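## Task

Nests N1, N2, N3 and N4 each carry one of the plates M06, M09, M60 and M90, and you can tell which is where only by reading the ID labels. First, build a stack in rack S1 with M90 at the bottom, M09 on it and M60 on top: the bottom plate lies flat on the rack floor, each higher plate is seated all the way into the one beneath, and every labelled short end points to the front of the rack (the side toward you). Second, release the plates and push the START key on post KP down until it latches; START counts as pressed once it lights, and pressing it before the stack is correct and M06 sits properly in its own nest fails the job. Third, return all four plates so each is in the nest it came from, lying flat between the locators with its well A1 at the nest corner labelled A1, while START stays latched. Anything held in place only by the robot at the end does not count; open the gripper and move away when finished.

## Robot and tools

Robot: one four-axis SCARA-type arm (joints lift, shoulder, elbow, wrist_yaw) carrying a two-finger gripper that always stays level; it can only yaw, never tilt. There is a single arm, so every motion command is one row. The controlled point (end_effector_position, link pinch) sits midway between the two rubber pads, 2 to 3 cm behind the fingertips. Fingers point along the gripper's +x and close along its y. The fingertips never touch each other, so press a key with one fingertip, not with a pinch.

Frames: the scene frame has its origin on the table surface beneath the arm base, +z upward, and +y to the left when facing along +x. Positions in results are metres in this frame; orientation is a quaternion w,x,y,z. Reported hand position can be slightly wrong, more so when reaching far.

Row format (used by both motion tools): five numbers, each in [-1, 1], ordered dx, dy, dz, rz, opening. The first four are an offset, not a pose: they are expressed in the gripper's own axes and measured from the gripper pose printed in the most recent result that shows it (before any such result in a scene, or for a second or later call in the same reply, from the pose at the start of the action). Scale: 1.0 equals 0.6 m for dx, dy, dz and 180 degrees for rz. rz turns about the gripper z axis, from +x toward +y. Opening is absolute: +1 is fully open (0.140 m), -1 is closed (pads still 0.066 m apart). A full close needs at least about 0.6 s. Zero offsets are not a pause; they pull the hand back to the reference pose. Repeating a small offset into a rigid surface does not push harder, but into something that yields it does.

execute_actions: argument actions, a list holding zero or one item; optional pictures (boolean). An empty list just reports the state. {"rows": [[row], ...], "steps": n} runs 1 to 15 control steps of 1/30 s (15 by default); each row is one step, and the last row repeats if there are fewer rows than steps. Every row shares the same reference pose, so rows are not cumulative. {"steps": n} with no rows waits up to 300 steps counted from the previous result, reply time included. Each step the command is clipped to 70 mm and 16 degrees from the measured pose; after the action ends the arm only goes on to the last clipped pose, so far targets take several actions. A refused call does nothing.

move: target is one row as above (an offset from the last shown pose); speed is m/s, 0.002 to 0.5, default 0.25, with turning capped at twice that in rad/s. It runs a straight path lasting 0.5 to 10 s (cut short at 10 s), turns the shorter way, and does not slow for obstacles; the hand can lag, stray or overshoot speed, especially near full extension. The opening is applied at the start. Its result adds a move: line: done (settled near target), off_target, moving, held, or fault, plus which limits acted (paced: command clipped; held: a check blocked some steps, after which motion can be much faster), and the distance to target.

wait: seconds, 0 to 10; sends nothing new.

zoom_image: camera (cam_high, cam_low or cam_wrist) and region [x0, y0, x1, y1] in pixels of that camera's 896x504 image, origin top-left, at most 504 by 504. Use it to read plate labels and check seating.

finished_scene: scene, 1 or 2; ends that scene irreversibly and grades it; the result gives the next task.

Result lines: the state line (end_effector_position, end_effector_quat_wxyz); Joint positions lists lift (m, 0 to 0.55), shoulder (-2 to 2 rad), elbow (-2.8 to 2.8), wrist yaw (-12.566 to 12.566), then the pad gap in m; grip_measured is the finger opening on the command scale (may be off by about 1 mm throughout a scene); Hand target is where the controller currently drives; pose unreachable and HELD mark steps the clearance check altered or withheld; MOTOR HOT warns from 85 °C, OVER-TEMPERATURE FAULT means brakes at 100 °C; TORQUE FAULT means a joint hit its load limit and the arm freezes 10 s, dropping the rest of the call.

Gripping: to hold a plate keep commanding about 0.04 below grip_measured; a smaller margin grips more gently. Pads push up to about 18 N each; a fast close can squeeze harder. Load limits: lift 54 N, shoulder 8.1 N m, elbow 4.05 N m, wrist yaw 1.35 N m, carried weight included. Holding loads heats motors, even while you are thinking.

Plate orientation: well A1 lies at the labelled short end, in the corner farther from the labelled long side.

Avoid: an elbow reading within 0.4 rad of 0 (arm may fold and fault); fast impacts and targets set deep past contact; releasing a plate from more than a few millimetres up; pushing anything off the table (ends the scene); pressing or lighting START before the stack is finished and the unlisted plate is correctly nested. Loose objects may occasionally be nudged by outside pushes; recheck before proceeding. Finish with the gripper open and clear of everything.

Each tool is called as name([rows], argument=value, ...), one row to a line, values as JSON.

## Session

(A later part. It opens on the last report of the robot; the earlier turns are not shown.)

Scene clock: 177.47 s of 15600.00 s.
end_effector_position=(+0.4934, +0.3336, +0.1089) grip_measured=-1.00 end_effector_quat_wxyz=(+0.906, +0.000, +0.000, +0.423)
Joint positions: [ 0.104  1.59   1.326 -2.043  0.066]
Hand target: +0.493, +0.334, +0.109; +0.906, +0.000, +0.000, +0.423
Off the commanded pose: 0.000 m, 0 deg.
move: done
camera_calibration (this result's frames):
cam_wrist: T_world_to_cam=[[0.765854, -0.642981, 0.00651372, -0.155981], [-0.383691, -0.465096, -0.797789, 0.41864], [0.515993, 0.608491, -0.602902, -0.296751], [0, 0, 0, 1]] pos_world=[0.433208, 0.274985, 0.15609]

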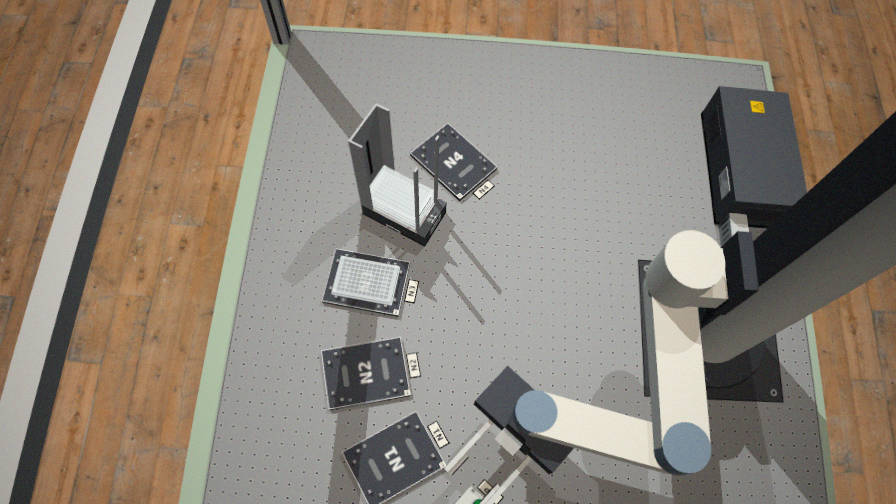

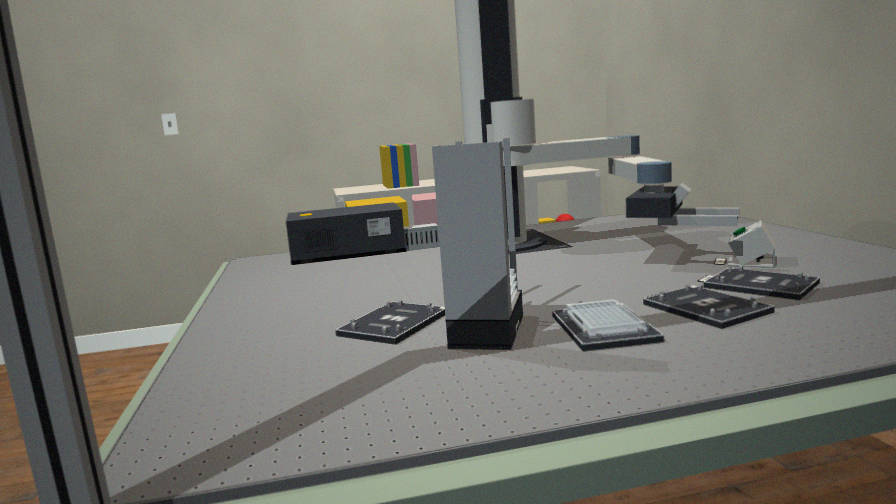

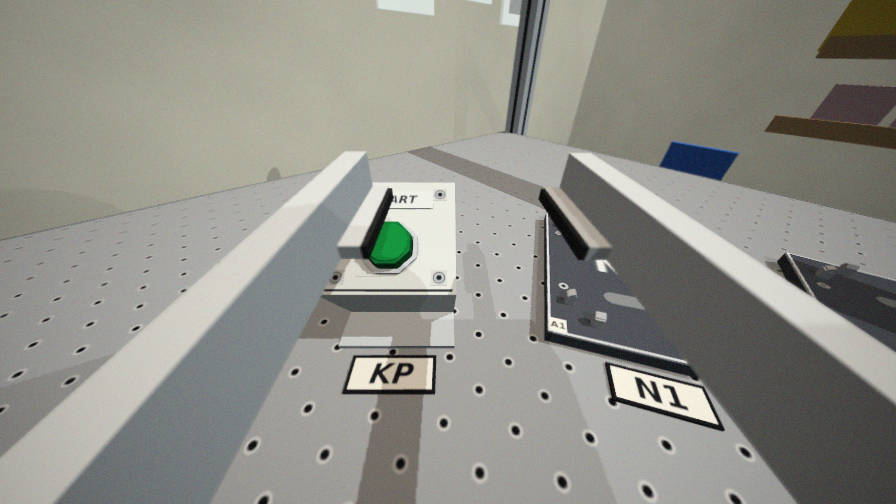

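Not caught; deeper.

move(target=[0,0,-0.04,0,-1], speed=0.05)

move(target=[0,0,-0.0135,0,-1], speed=0.006)

move(target=[0,0,0.008,0,-1], speed=0.02)

Scene clock: 181.03 s of 15600.00 s.
end_effector_position=(+0.4934, +0.3336, +0.0848) grip_measured=-1.00 end_effector_quat_wxyz=(+0.906, +0.000, +0.000, +0.423)
Joint positions: [ 0.08   1.59   1.326 -2.043  0.066]
Hand target: +0.493, +0.334, +0.085; +0.906, +0.000, +0.000, +0.423
Off the commanded pose: 0.000 m, 0 deg.
move: done
camera_calibration (this result's frames):
cam_wrist: T_world_to_cam=[[0.765843, -0.642995, 0.00651372, -0.155818], [-0.3837, -0.465089, -0.797789, 0.399443], [0.516004, 0.608481, -0.602902, -0.311257], [0, 0, 0, 1]] pos_world=[0.433209, 0.27498, 0.132029]

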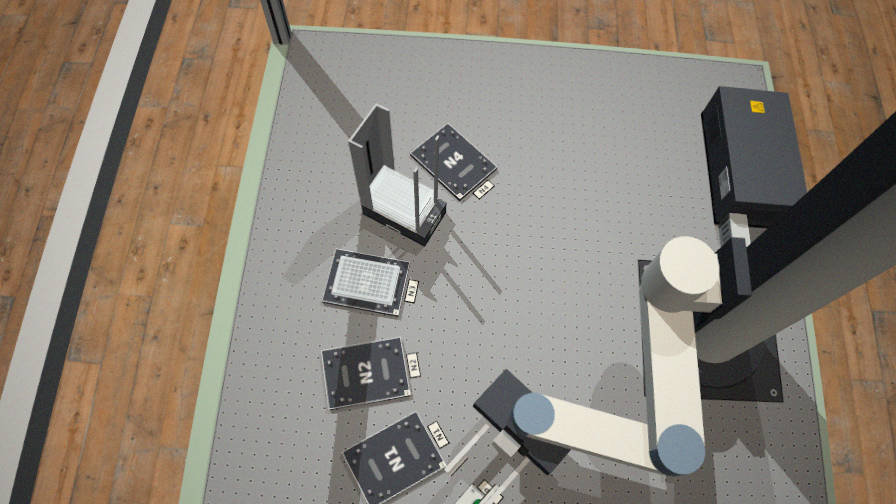

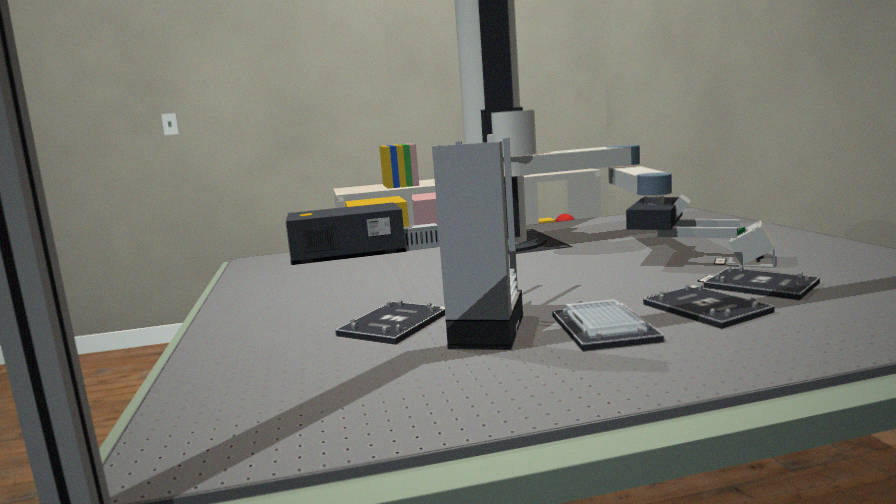

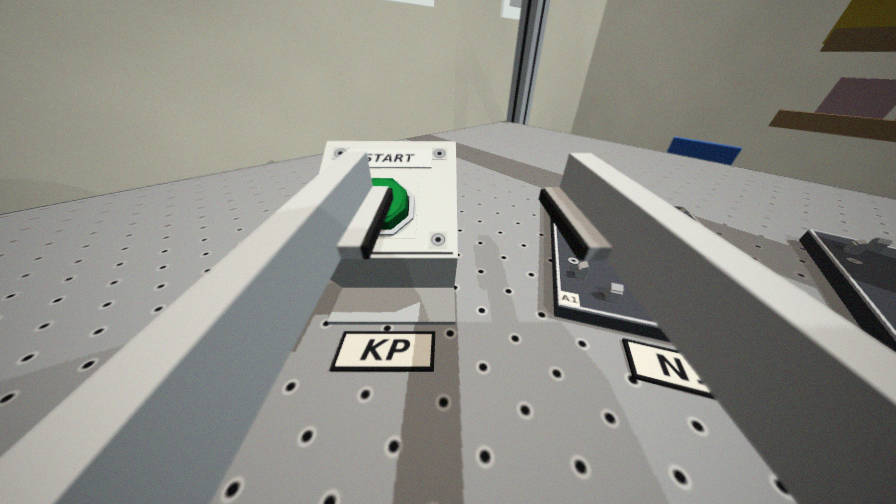

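Scene clock: 182.60 s of 15600.00 s.
end_effector_position=(+0.4934, +0.3336, +0.0771) grip_measured=-1.00 end_effector_quat_wxyz=(+0.906, +0.000, +0.000, +0.423)
Joint positions: [ 0.072  1.59   1.326 -2.043  0.066]
Hand target: +0.493, +0.334, +0.077; +0.906, +0.000, +0.000, +0.423
Off the commanded pose: 0.000 m, 0 deg.
move: done
camera_calibration (this result's frames):
cam_wrist: T_world_to_cam=[[0.76584, -0.642998, 0.00651372, -0.155767], [-0.383701, -0.465088, -0.797789, 0.393276], [0.516006, 0.608479, -0.602902, -0.315917], [0, 0, 0, 1]] pos_world=[0.433208, 0.274979, 0.124299]

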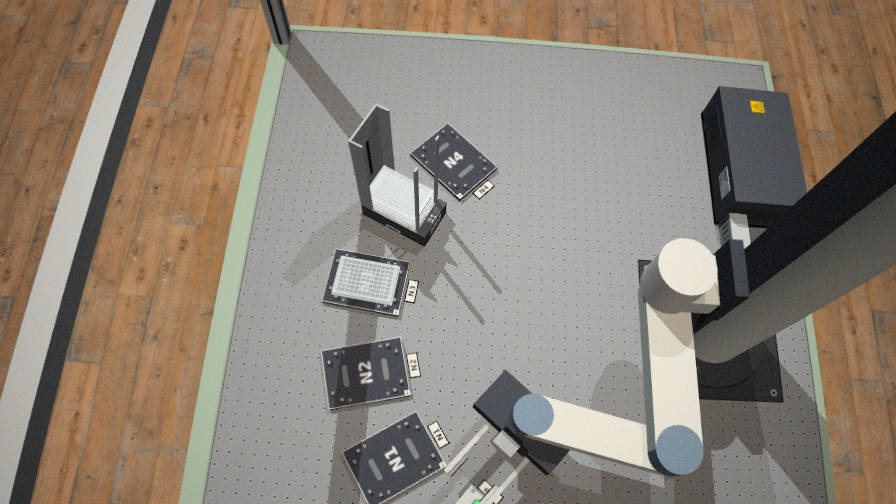

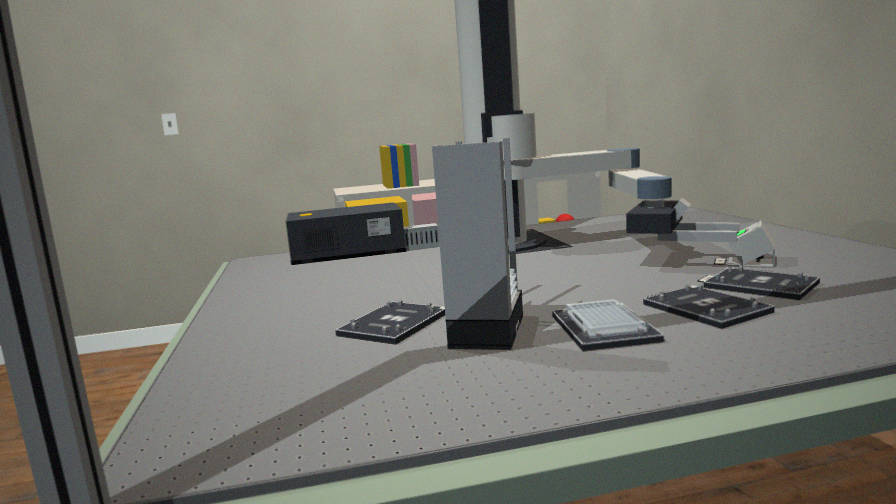

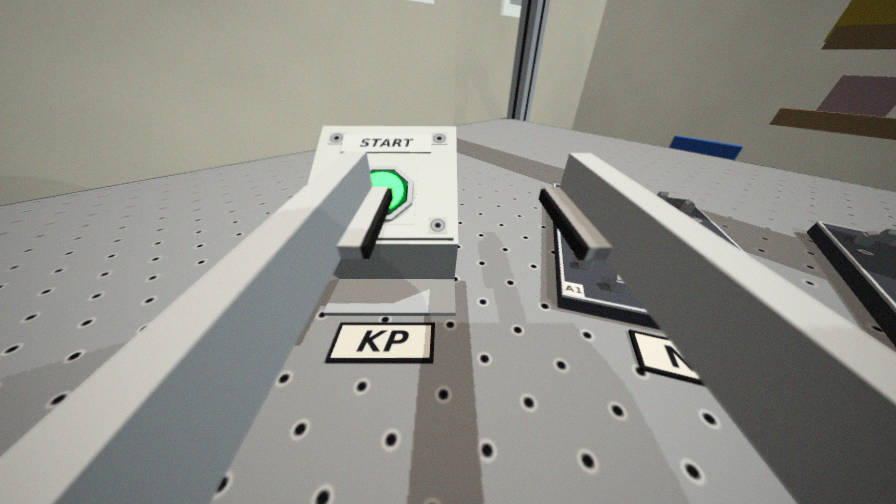

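Scene clock: 183.30 s of 15600.00 s.
end_effector_position=(+0.4933, +0.3336, +0.0819) grip_measured=-1.00 end_effector_quat_wxyz=(+0.906, +0.000, +0.000, +0.423)
Joint positions: [ 0.077  1.59   1.326 -2.042  0.066]
Hand target: +0.493, +0.334, +0.082; +0.906, +0.000, +0.000, +0.423
Off the commanded pose: 0.000 m, 0 deg.
move: done
camera_calibration (this result's frames):
cam_wrist: T_world_to_cam=[[0.765981, -0.642831, 0.00651372, -0.155868], [-0.3836, -0.465171, -0.797789, 0.397062], [0.515873, 0.608592, -0.602902, -0.312987], [0, 0, 0, 1]] pos_world=[0.433167, 0.274987, 0.129086]

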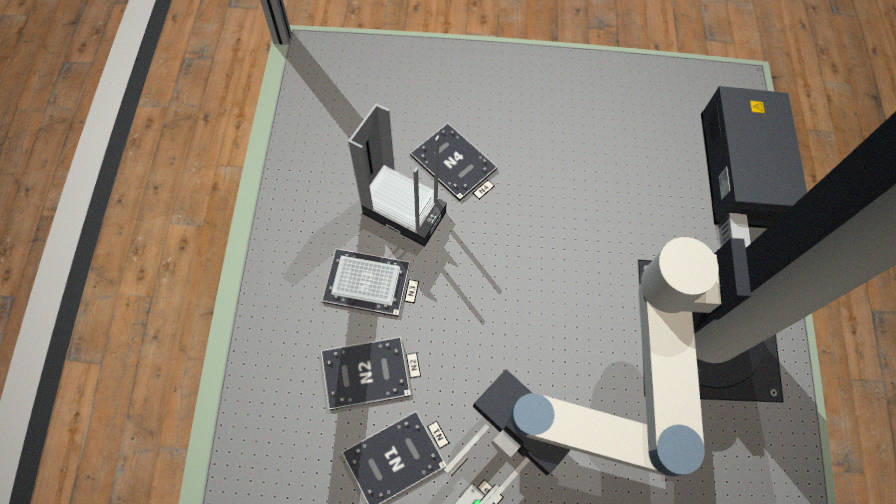

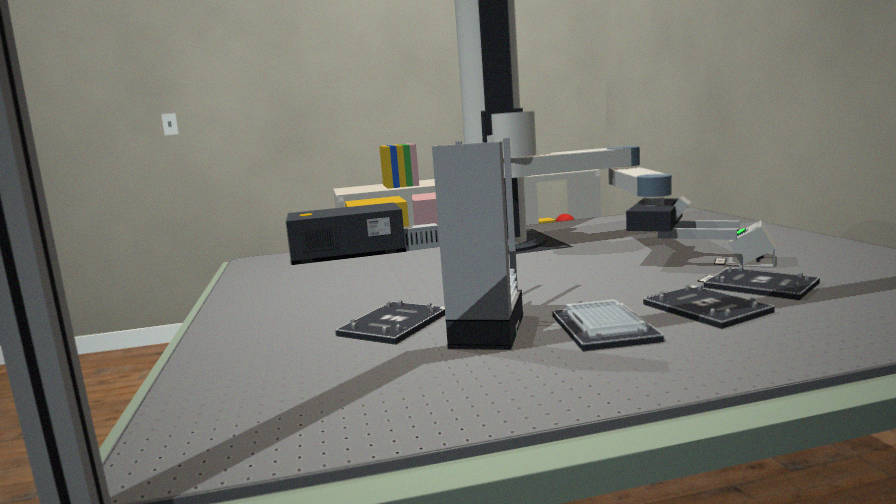

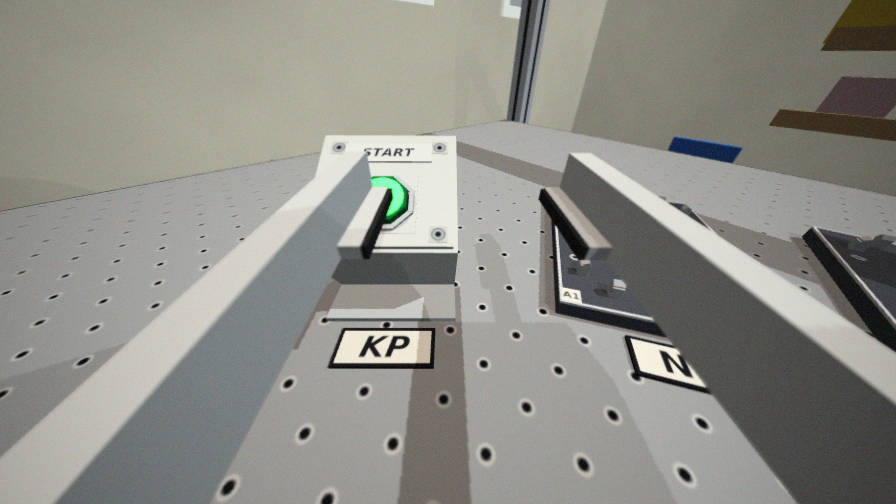

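move(target=[0,0,-0.0115,0,-1], speed=0.006)

move(target=[0,0,0.018,0,-1], speed=0.02)

Scene clock: 190.00 s of 15600.00 s.
end_effector_position=(+0.4933, +0.3336, +0.0765) grip_measured=-1.00 end_effector_quat_wxyz=(+0.906, +0.000, +0.000, +0.423)
Joint positions: [ 0.071  1.59   1.325 -2.042  0.066]
Hand target: +0.493, +0.334, +0.075; +0.906, +0.000, +0.000, +0.423
Off the commanded pose: 0.001 m, 0 deg.
After step 90, 2.33 s passed at rest.
move: done
camera_calibration (this result's frames):
cam_wrist: T_world_to_cam=[[0.766061, -0.642735, 0.00651372, -0.155899], [-0.383541, -0.46522, -0.797789, 0.392709], [0.515797, 0.608657, -0.602902, -0.31622], [0, 0, 0, 1]] pos_world=[0.433154, 0.274964, 0.123664]

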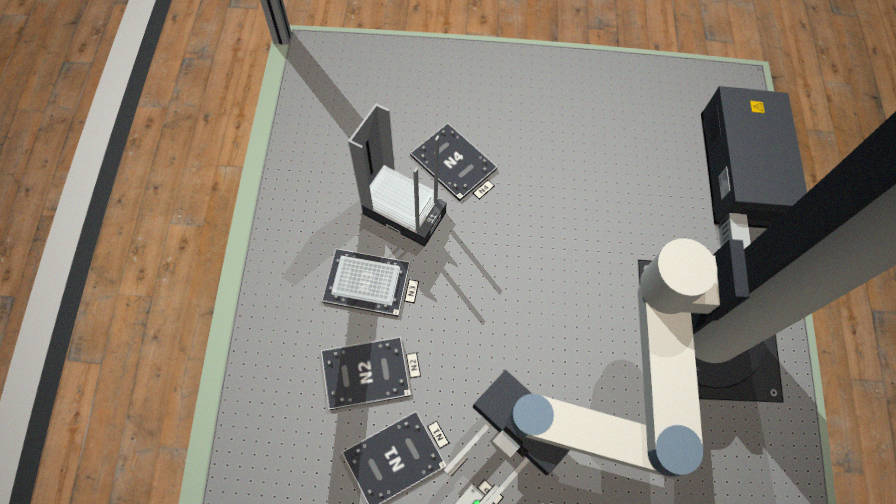

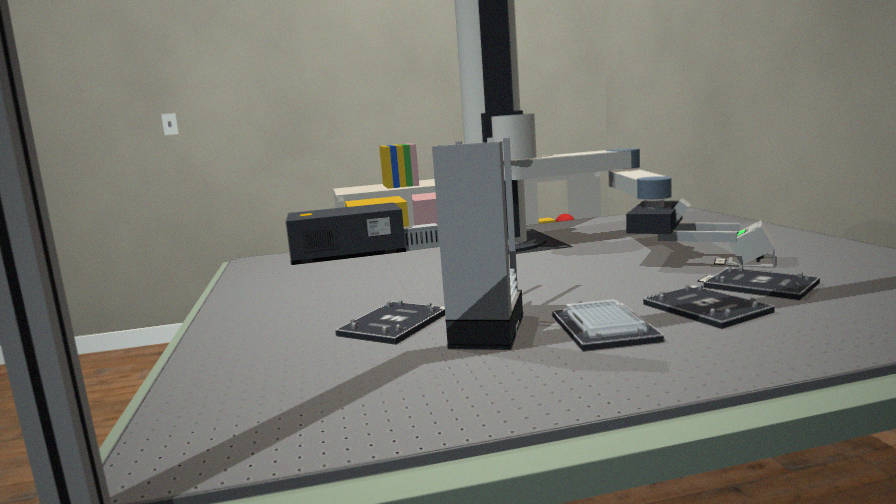

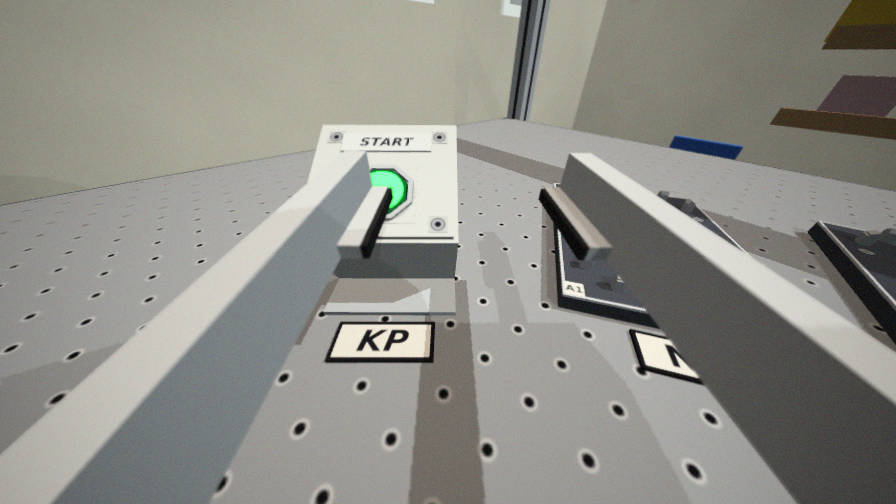

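Scene clock: 190.77 s of 15600.00 s.
end_effector_position=(+0.4933, +0.3336, +0.0873) grip_measured=-1.00 end_effector_quat_wxyz=(+0.906, +0.000, +0.000, +0.423)
Joint positions: [ 0.082  1.59   1.325 -2.042  0.066]
Hand target: +0.493, +0.334, +0.087; +0.906, +0.000, +0.000, +0.423
Off the commanded pose: 0.000 m, 0 deg.
move: done
camera_calibration (this result's frames):
cam_wrist: T_world_to_cam=[[0.766158, -0.642619, 0.00651372, -0.156027], [-0.383471, -0.465278, -0.797789, 0.401326], [0.515705, 0.608735, -0.602902, -0.309646], [0, 0, 0, 1]] pos_world=[0.433124, 0.274955, 0.134504]

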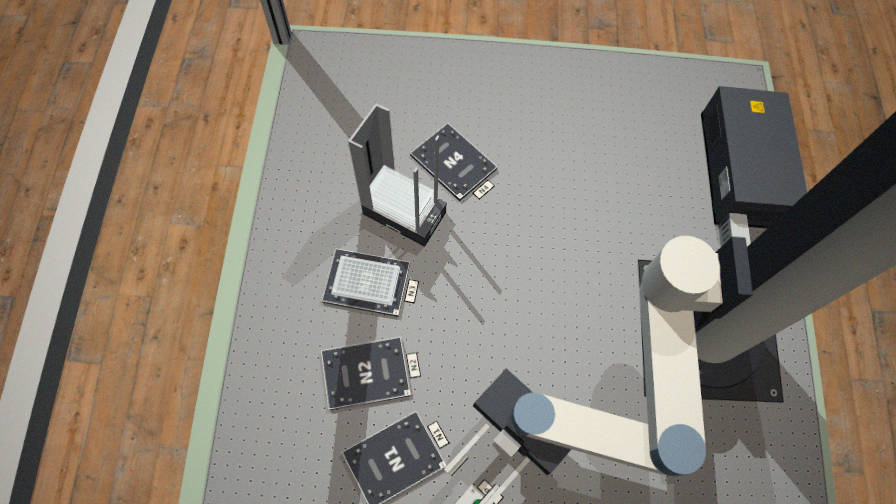

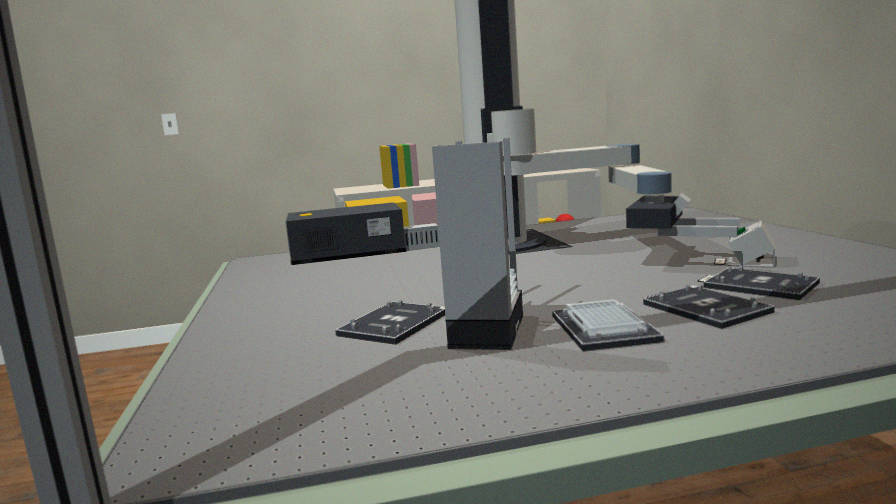

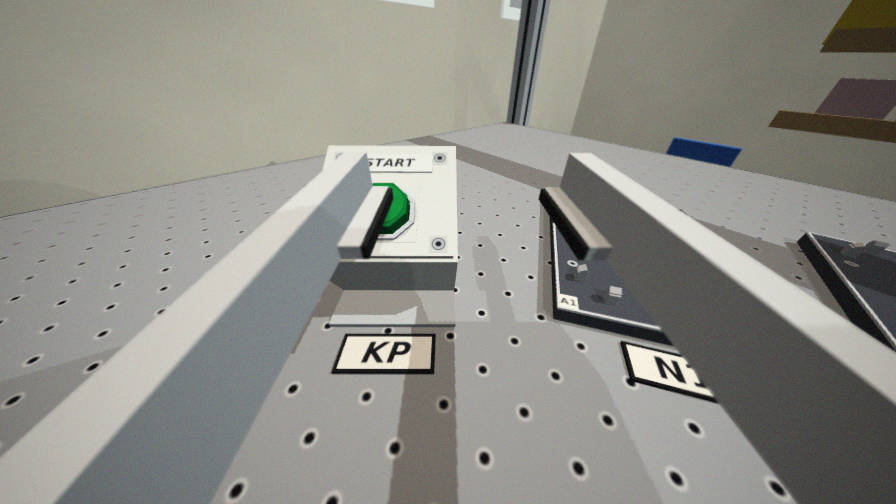

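move(target=[0.007,-0.005,0.003,0,-1], speed=0.01)

move(target=[0,0,-0.016,0,-1], speed=0.006)

move(target=[0,0,0.018,0,-1], speed=0.02)

Scene clock: 196.43 s of 15600.00 s.
end_effector_position=(+0.4982, +0.3349, +0.0891) grip_measured=-1.00 end_effector_quat_wxyz=(+0.906, +0.000, +0.000, +0.423)
Joint positions: [ 0.084  1.574  1.347 -2.047  0.066]
Hand target: +0.498, +0.335, +0.089; +0.906, +0.000, +0.000, +0.423
Off the commanded pose: 0.000 m, 0 deg.
After step 90, 1.90 s passed at rest.
move: done
camera_calibration (this result's frames):
cam_wrist: T_world_to_cam=[[0.766299, -0.642451, 0.00651372, -0.159108], [-0.383369, -0.465361, -0.797789, 0.405217], [0.515572, 0.608847, -0.602902, -0.311915], [0, 0, 0, 1]] pos_world=[0.438086, 0.276262, 0.13626]

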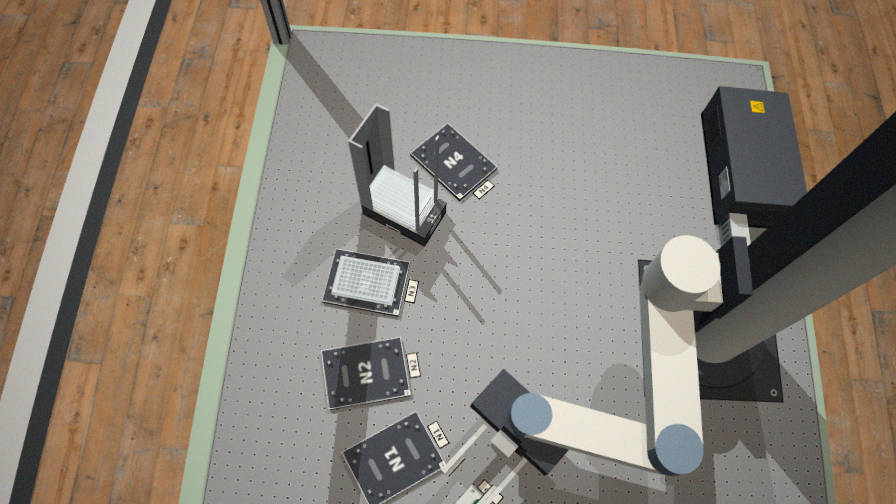

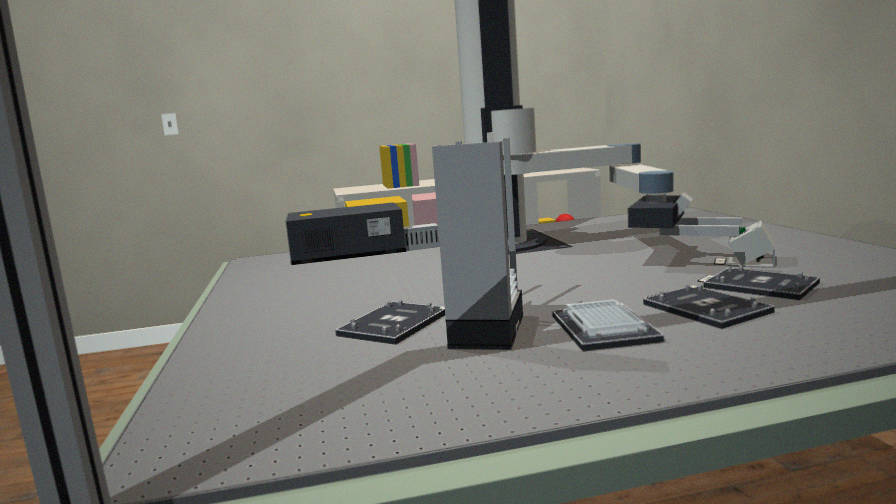

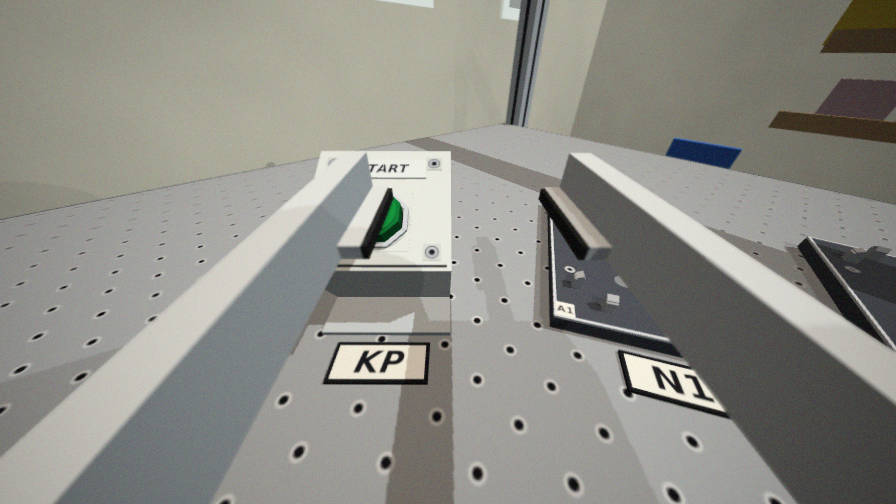

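Scene clock: 198.27 s of 15600.00 s.
end_effector_position=(+0.4982, +0.3349, +0.0798) grip_measured=-1.00 end_effector_quat_wxyz=(+0.906, +0.000, +0.000, +0.423)
Joint positions: [ 0.075  1.574  1.347 -2.047  0.066]
Hand target: +0.498, +0.335, +0.079; +0.906, +0.000, +0.000, +0.423
Off the commanded pose: 0.000 m, 0 deg.
move: done
camera_calibration (this result's frames):
cam_wrist: T_world_to_cam=[[0.766291, -0.64246, 0.00651372, -0.159043], [-0.383375, -0.465357, -0.797789, 0.397846], [0.515579, 0.608841, -0.602902, -0.317483], [0, 0, 0, 1]] pos_world=[0.438085, 0.276258, 0.127022]

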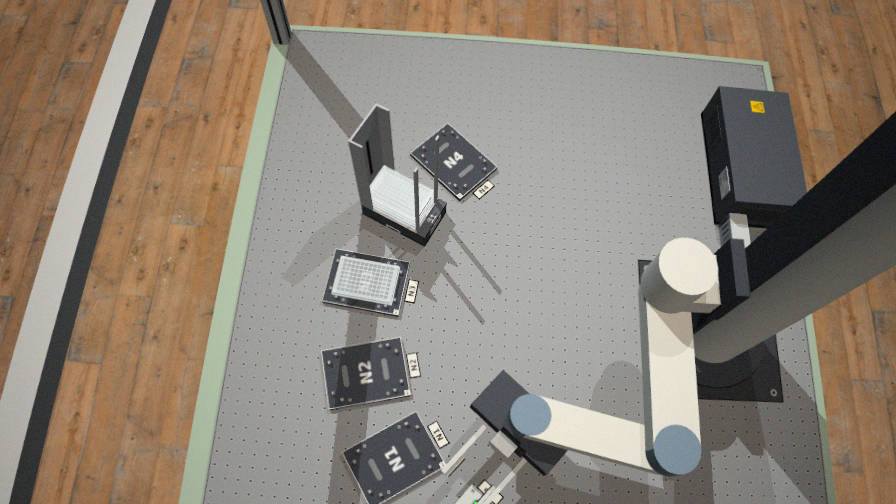

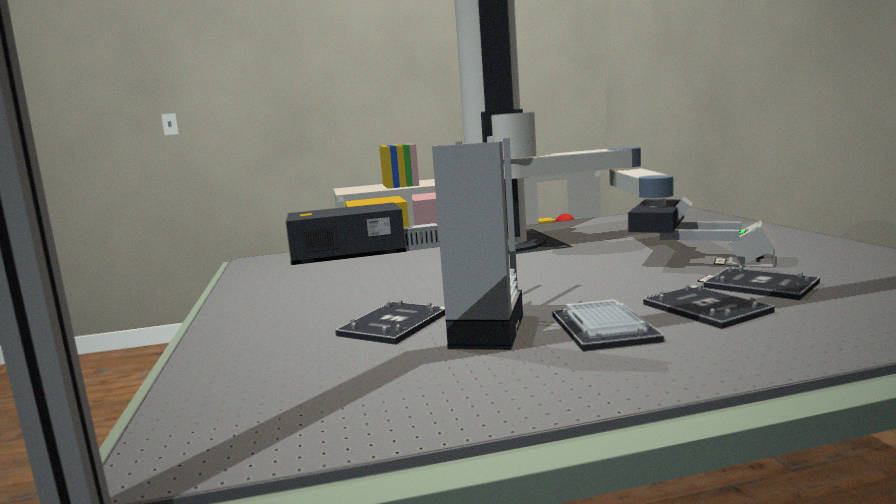

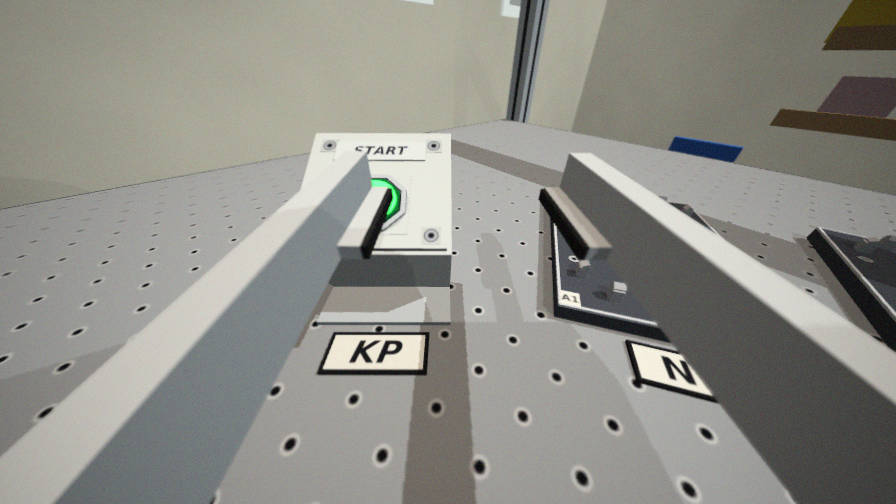

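Scene clock: 199.03 s of 15600.00 s.
end_effector_position=(+0.4982, +0.3349, +0.0907) grip_measured=-1.00 end_effector_quat_wxyz=(+0.906, +0.000, +0.000, +0.423)
Joint positions: [ 0.086  1.574  1.347 -2.047  0.066]
Hand target: +0.498, +0.335, +0.091; +0.906, +0.000, +0.000, +0.423
Off the commanded pose: 0.000 m, 0 deg.
move: done
camera_calibration (this result's frames):
cam_wrist: T_world_to_cam=[[0.7664, -0.642331, 0.00651372, -0.159185], [-0.383296, -0.465421, -0.797789, 0.406468], [0.515476, 0.608928, -0.602902, -0.310914], [0, 0, 0, 1]] pos_world=[0.438066, 0.276254, 0.137861]

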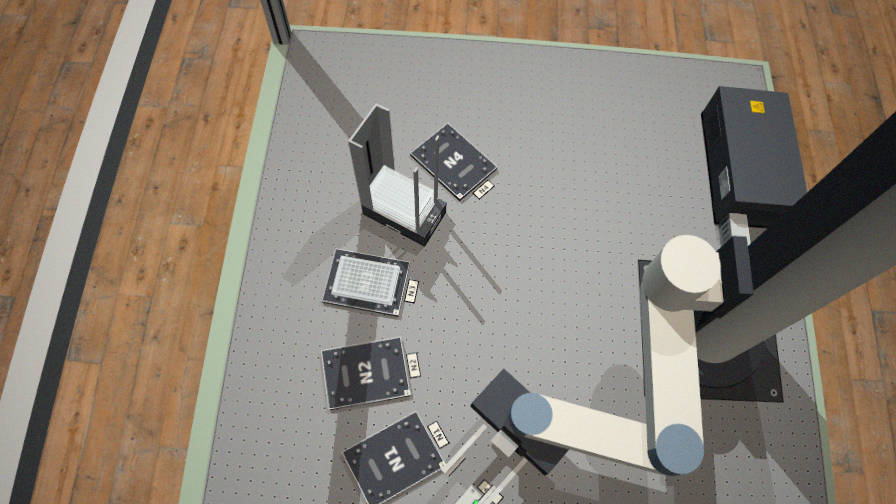

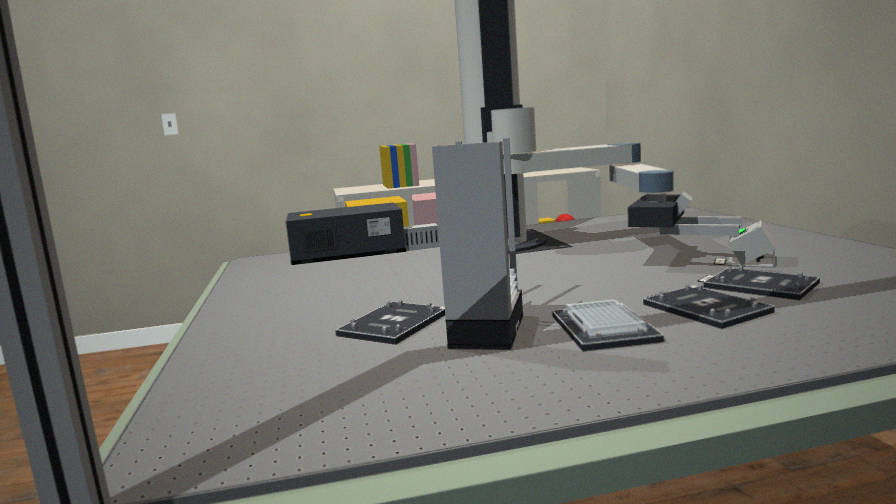

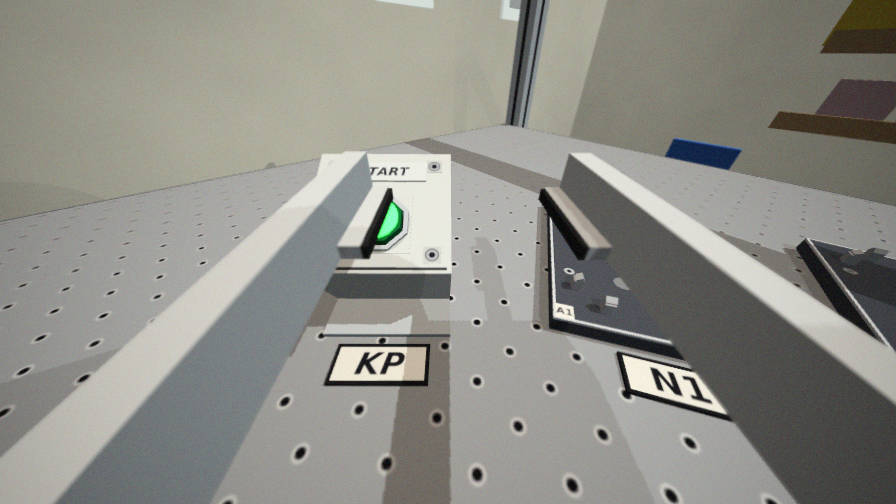

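move(target=[-0.08,0,0.0043,0,-1], speed=0.1)

move(target=[-0.5072,-0.5985,0,-0.4206,0.1], speed=0.35)

Scene clock: 204.37 s of 15600.00 s.
end_effector_position=(+0.4674, +0.2980, +0.0932) grip_measured=-1.00 end_effector_quat_wxyz=(+0.906, +0.000, +0.000, +0.423)
Joint positions: [ 0.088  1.644  1.119 -1.89   0.066]
Hand target: +0.467, +0.298, +0.093; +0.906, +0.000, +0.000, +0.423
Off the commanded pose: 0.000 m, 0 deg.
After step 90, 1.57 s passed at rest.
move: done
camera_calibration (this result's frames):
cam_wrist: T_world_to_cam=[[0.766143, -0.642637, 0.00651372, -0.159139], [-0.383482, -0.465268, -0.797789, 0.379577], [0.515719, 0.608722, -0.602902, -0.271118], [0, 0, 0, 1]] pos_world=[0.407305, 0.239372, 0.140401]

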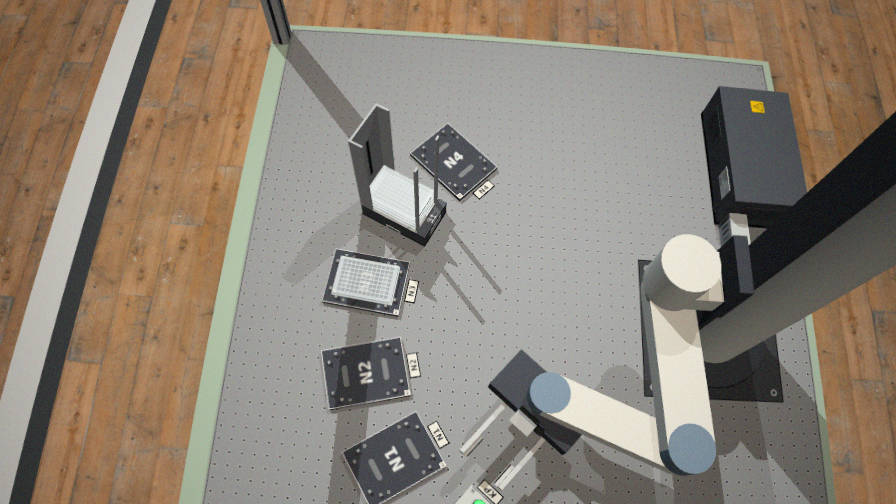

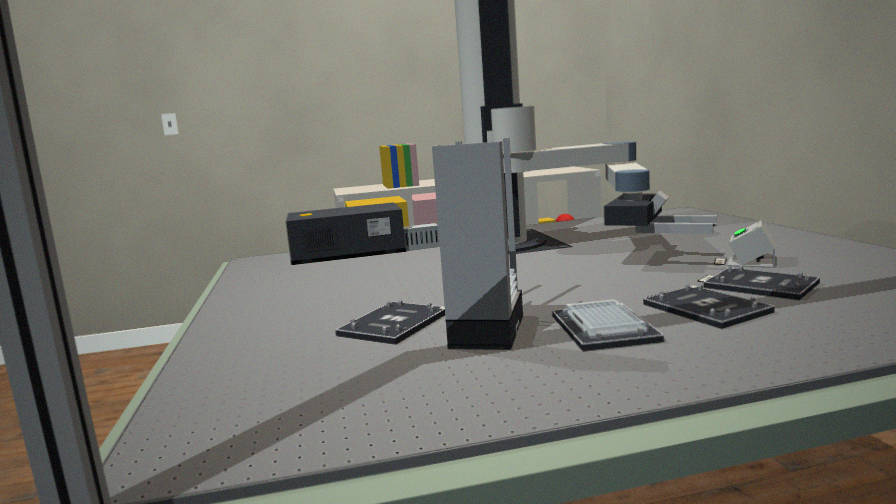

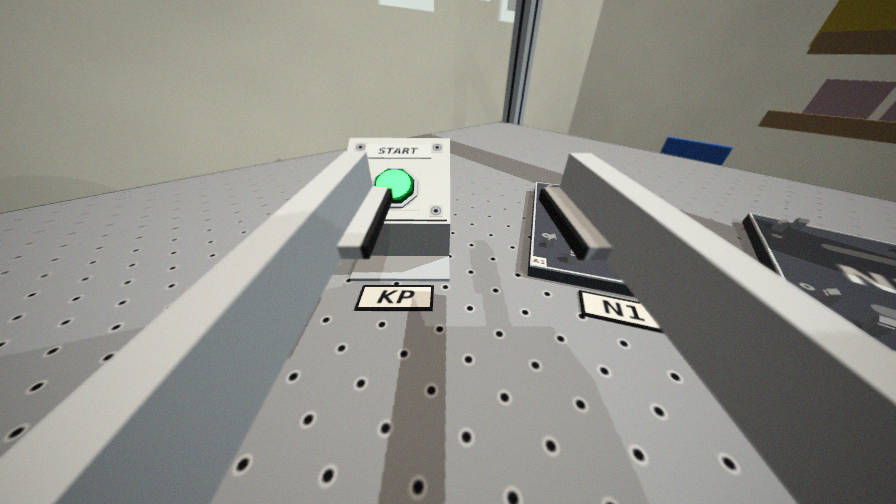

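Scene clock: 206.67 s of 15600.00 s.
end_effector_position=(+0.5476, -0.1659, +0.0932) grip_measured=+0.10 end_effector_quat_wxyz=(+0.975, +0.000, +0.000, -0.222)
Joint positions: [ 0.088  0.502  1.073 -2.022  0.107]
Hand target: +0.548, -0.166, +0.093; +0.975, +0.000, +0.000, -0.222
Off the commanded pose: 0.000 m, 0 deg.
move: done
camera_calibration (this result's frames):
cam_wrist: T_world_to_cam=[[-0.433536, -0.901113, 0.00651372, 0.0953534], [-0.545559, 0.256708, -0.797789, 0.403008], [0.717225, -0.349424, -0.602902, -0.299388], [0, 0, 0, 1]] pos_world=[0.475932, -0.122145, 0.140393]

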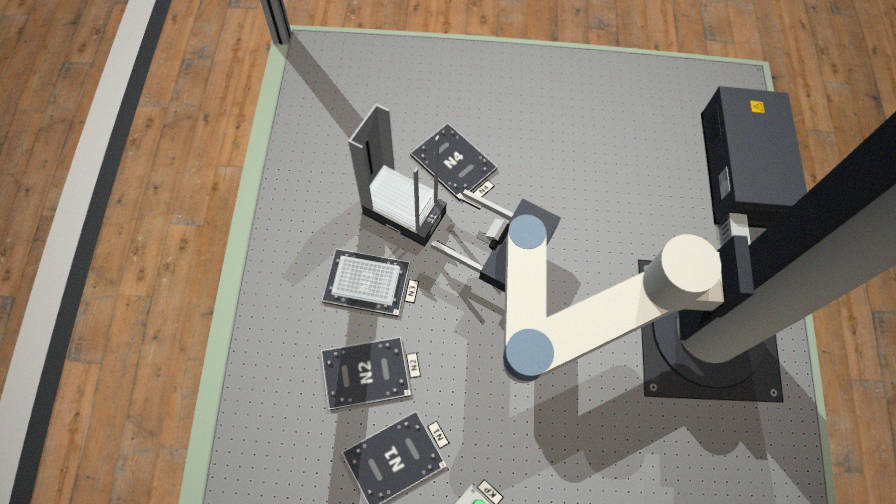

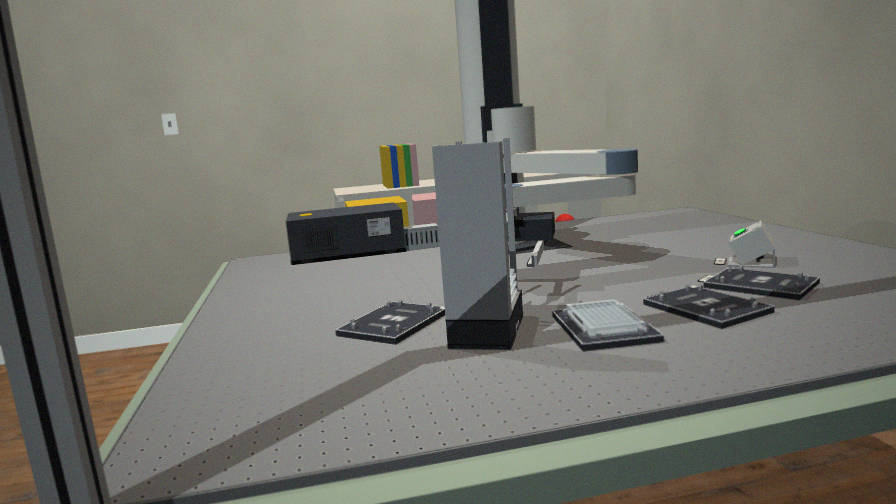

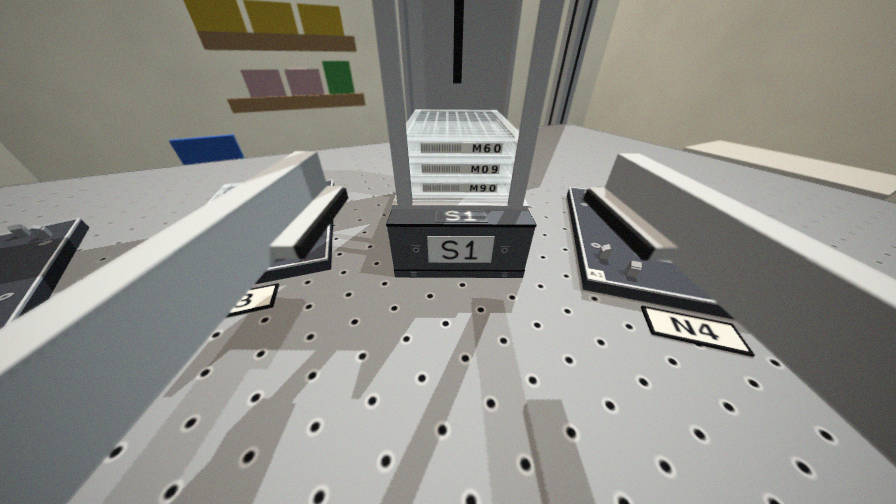

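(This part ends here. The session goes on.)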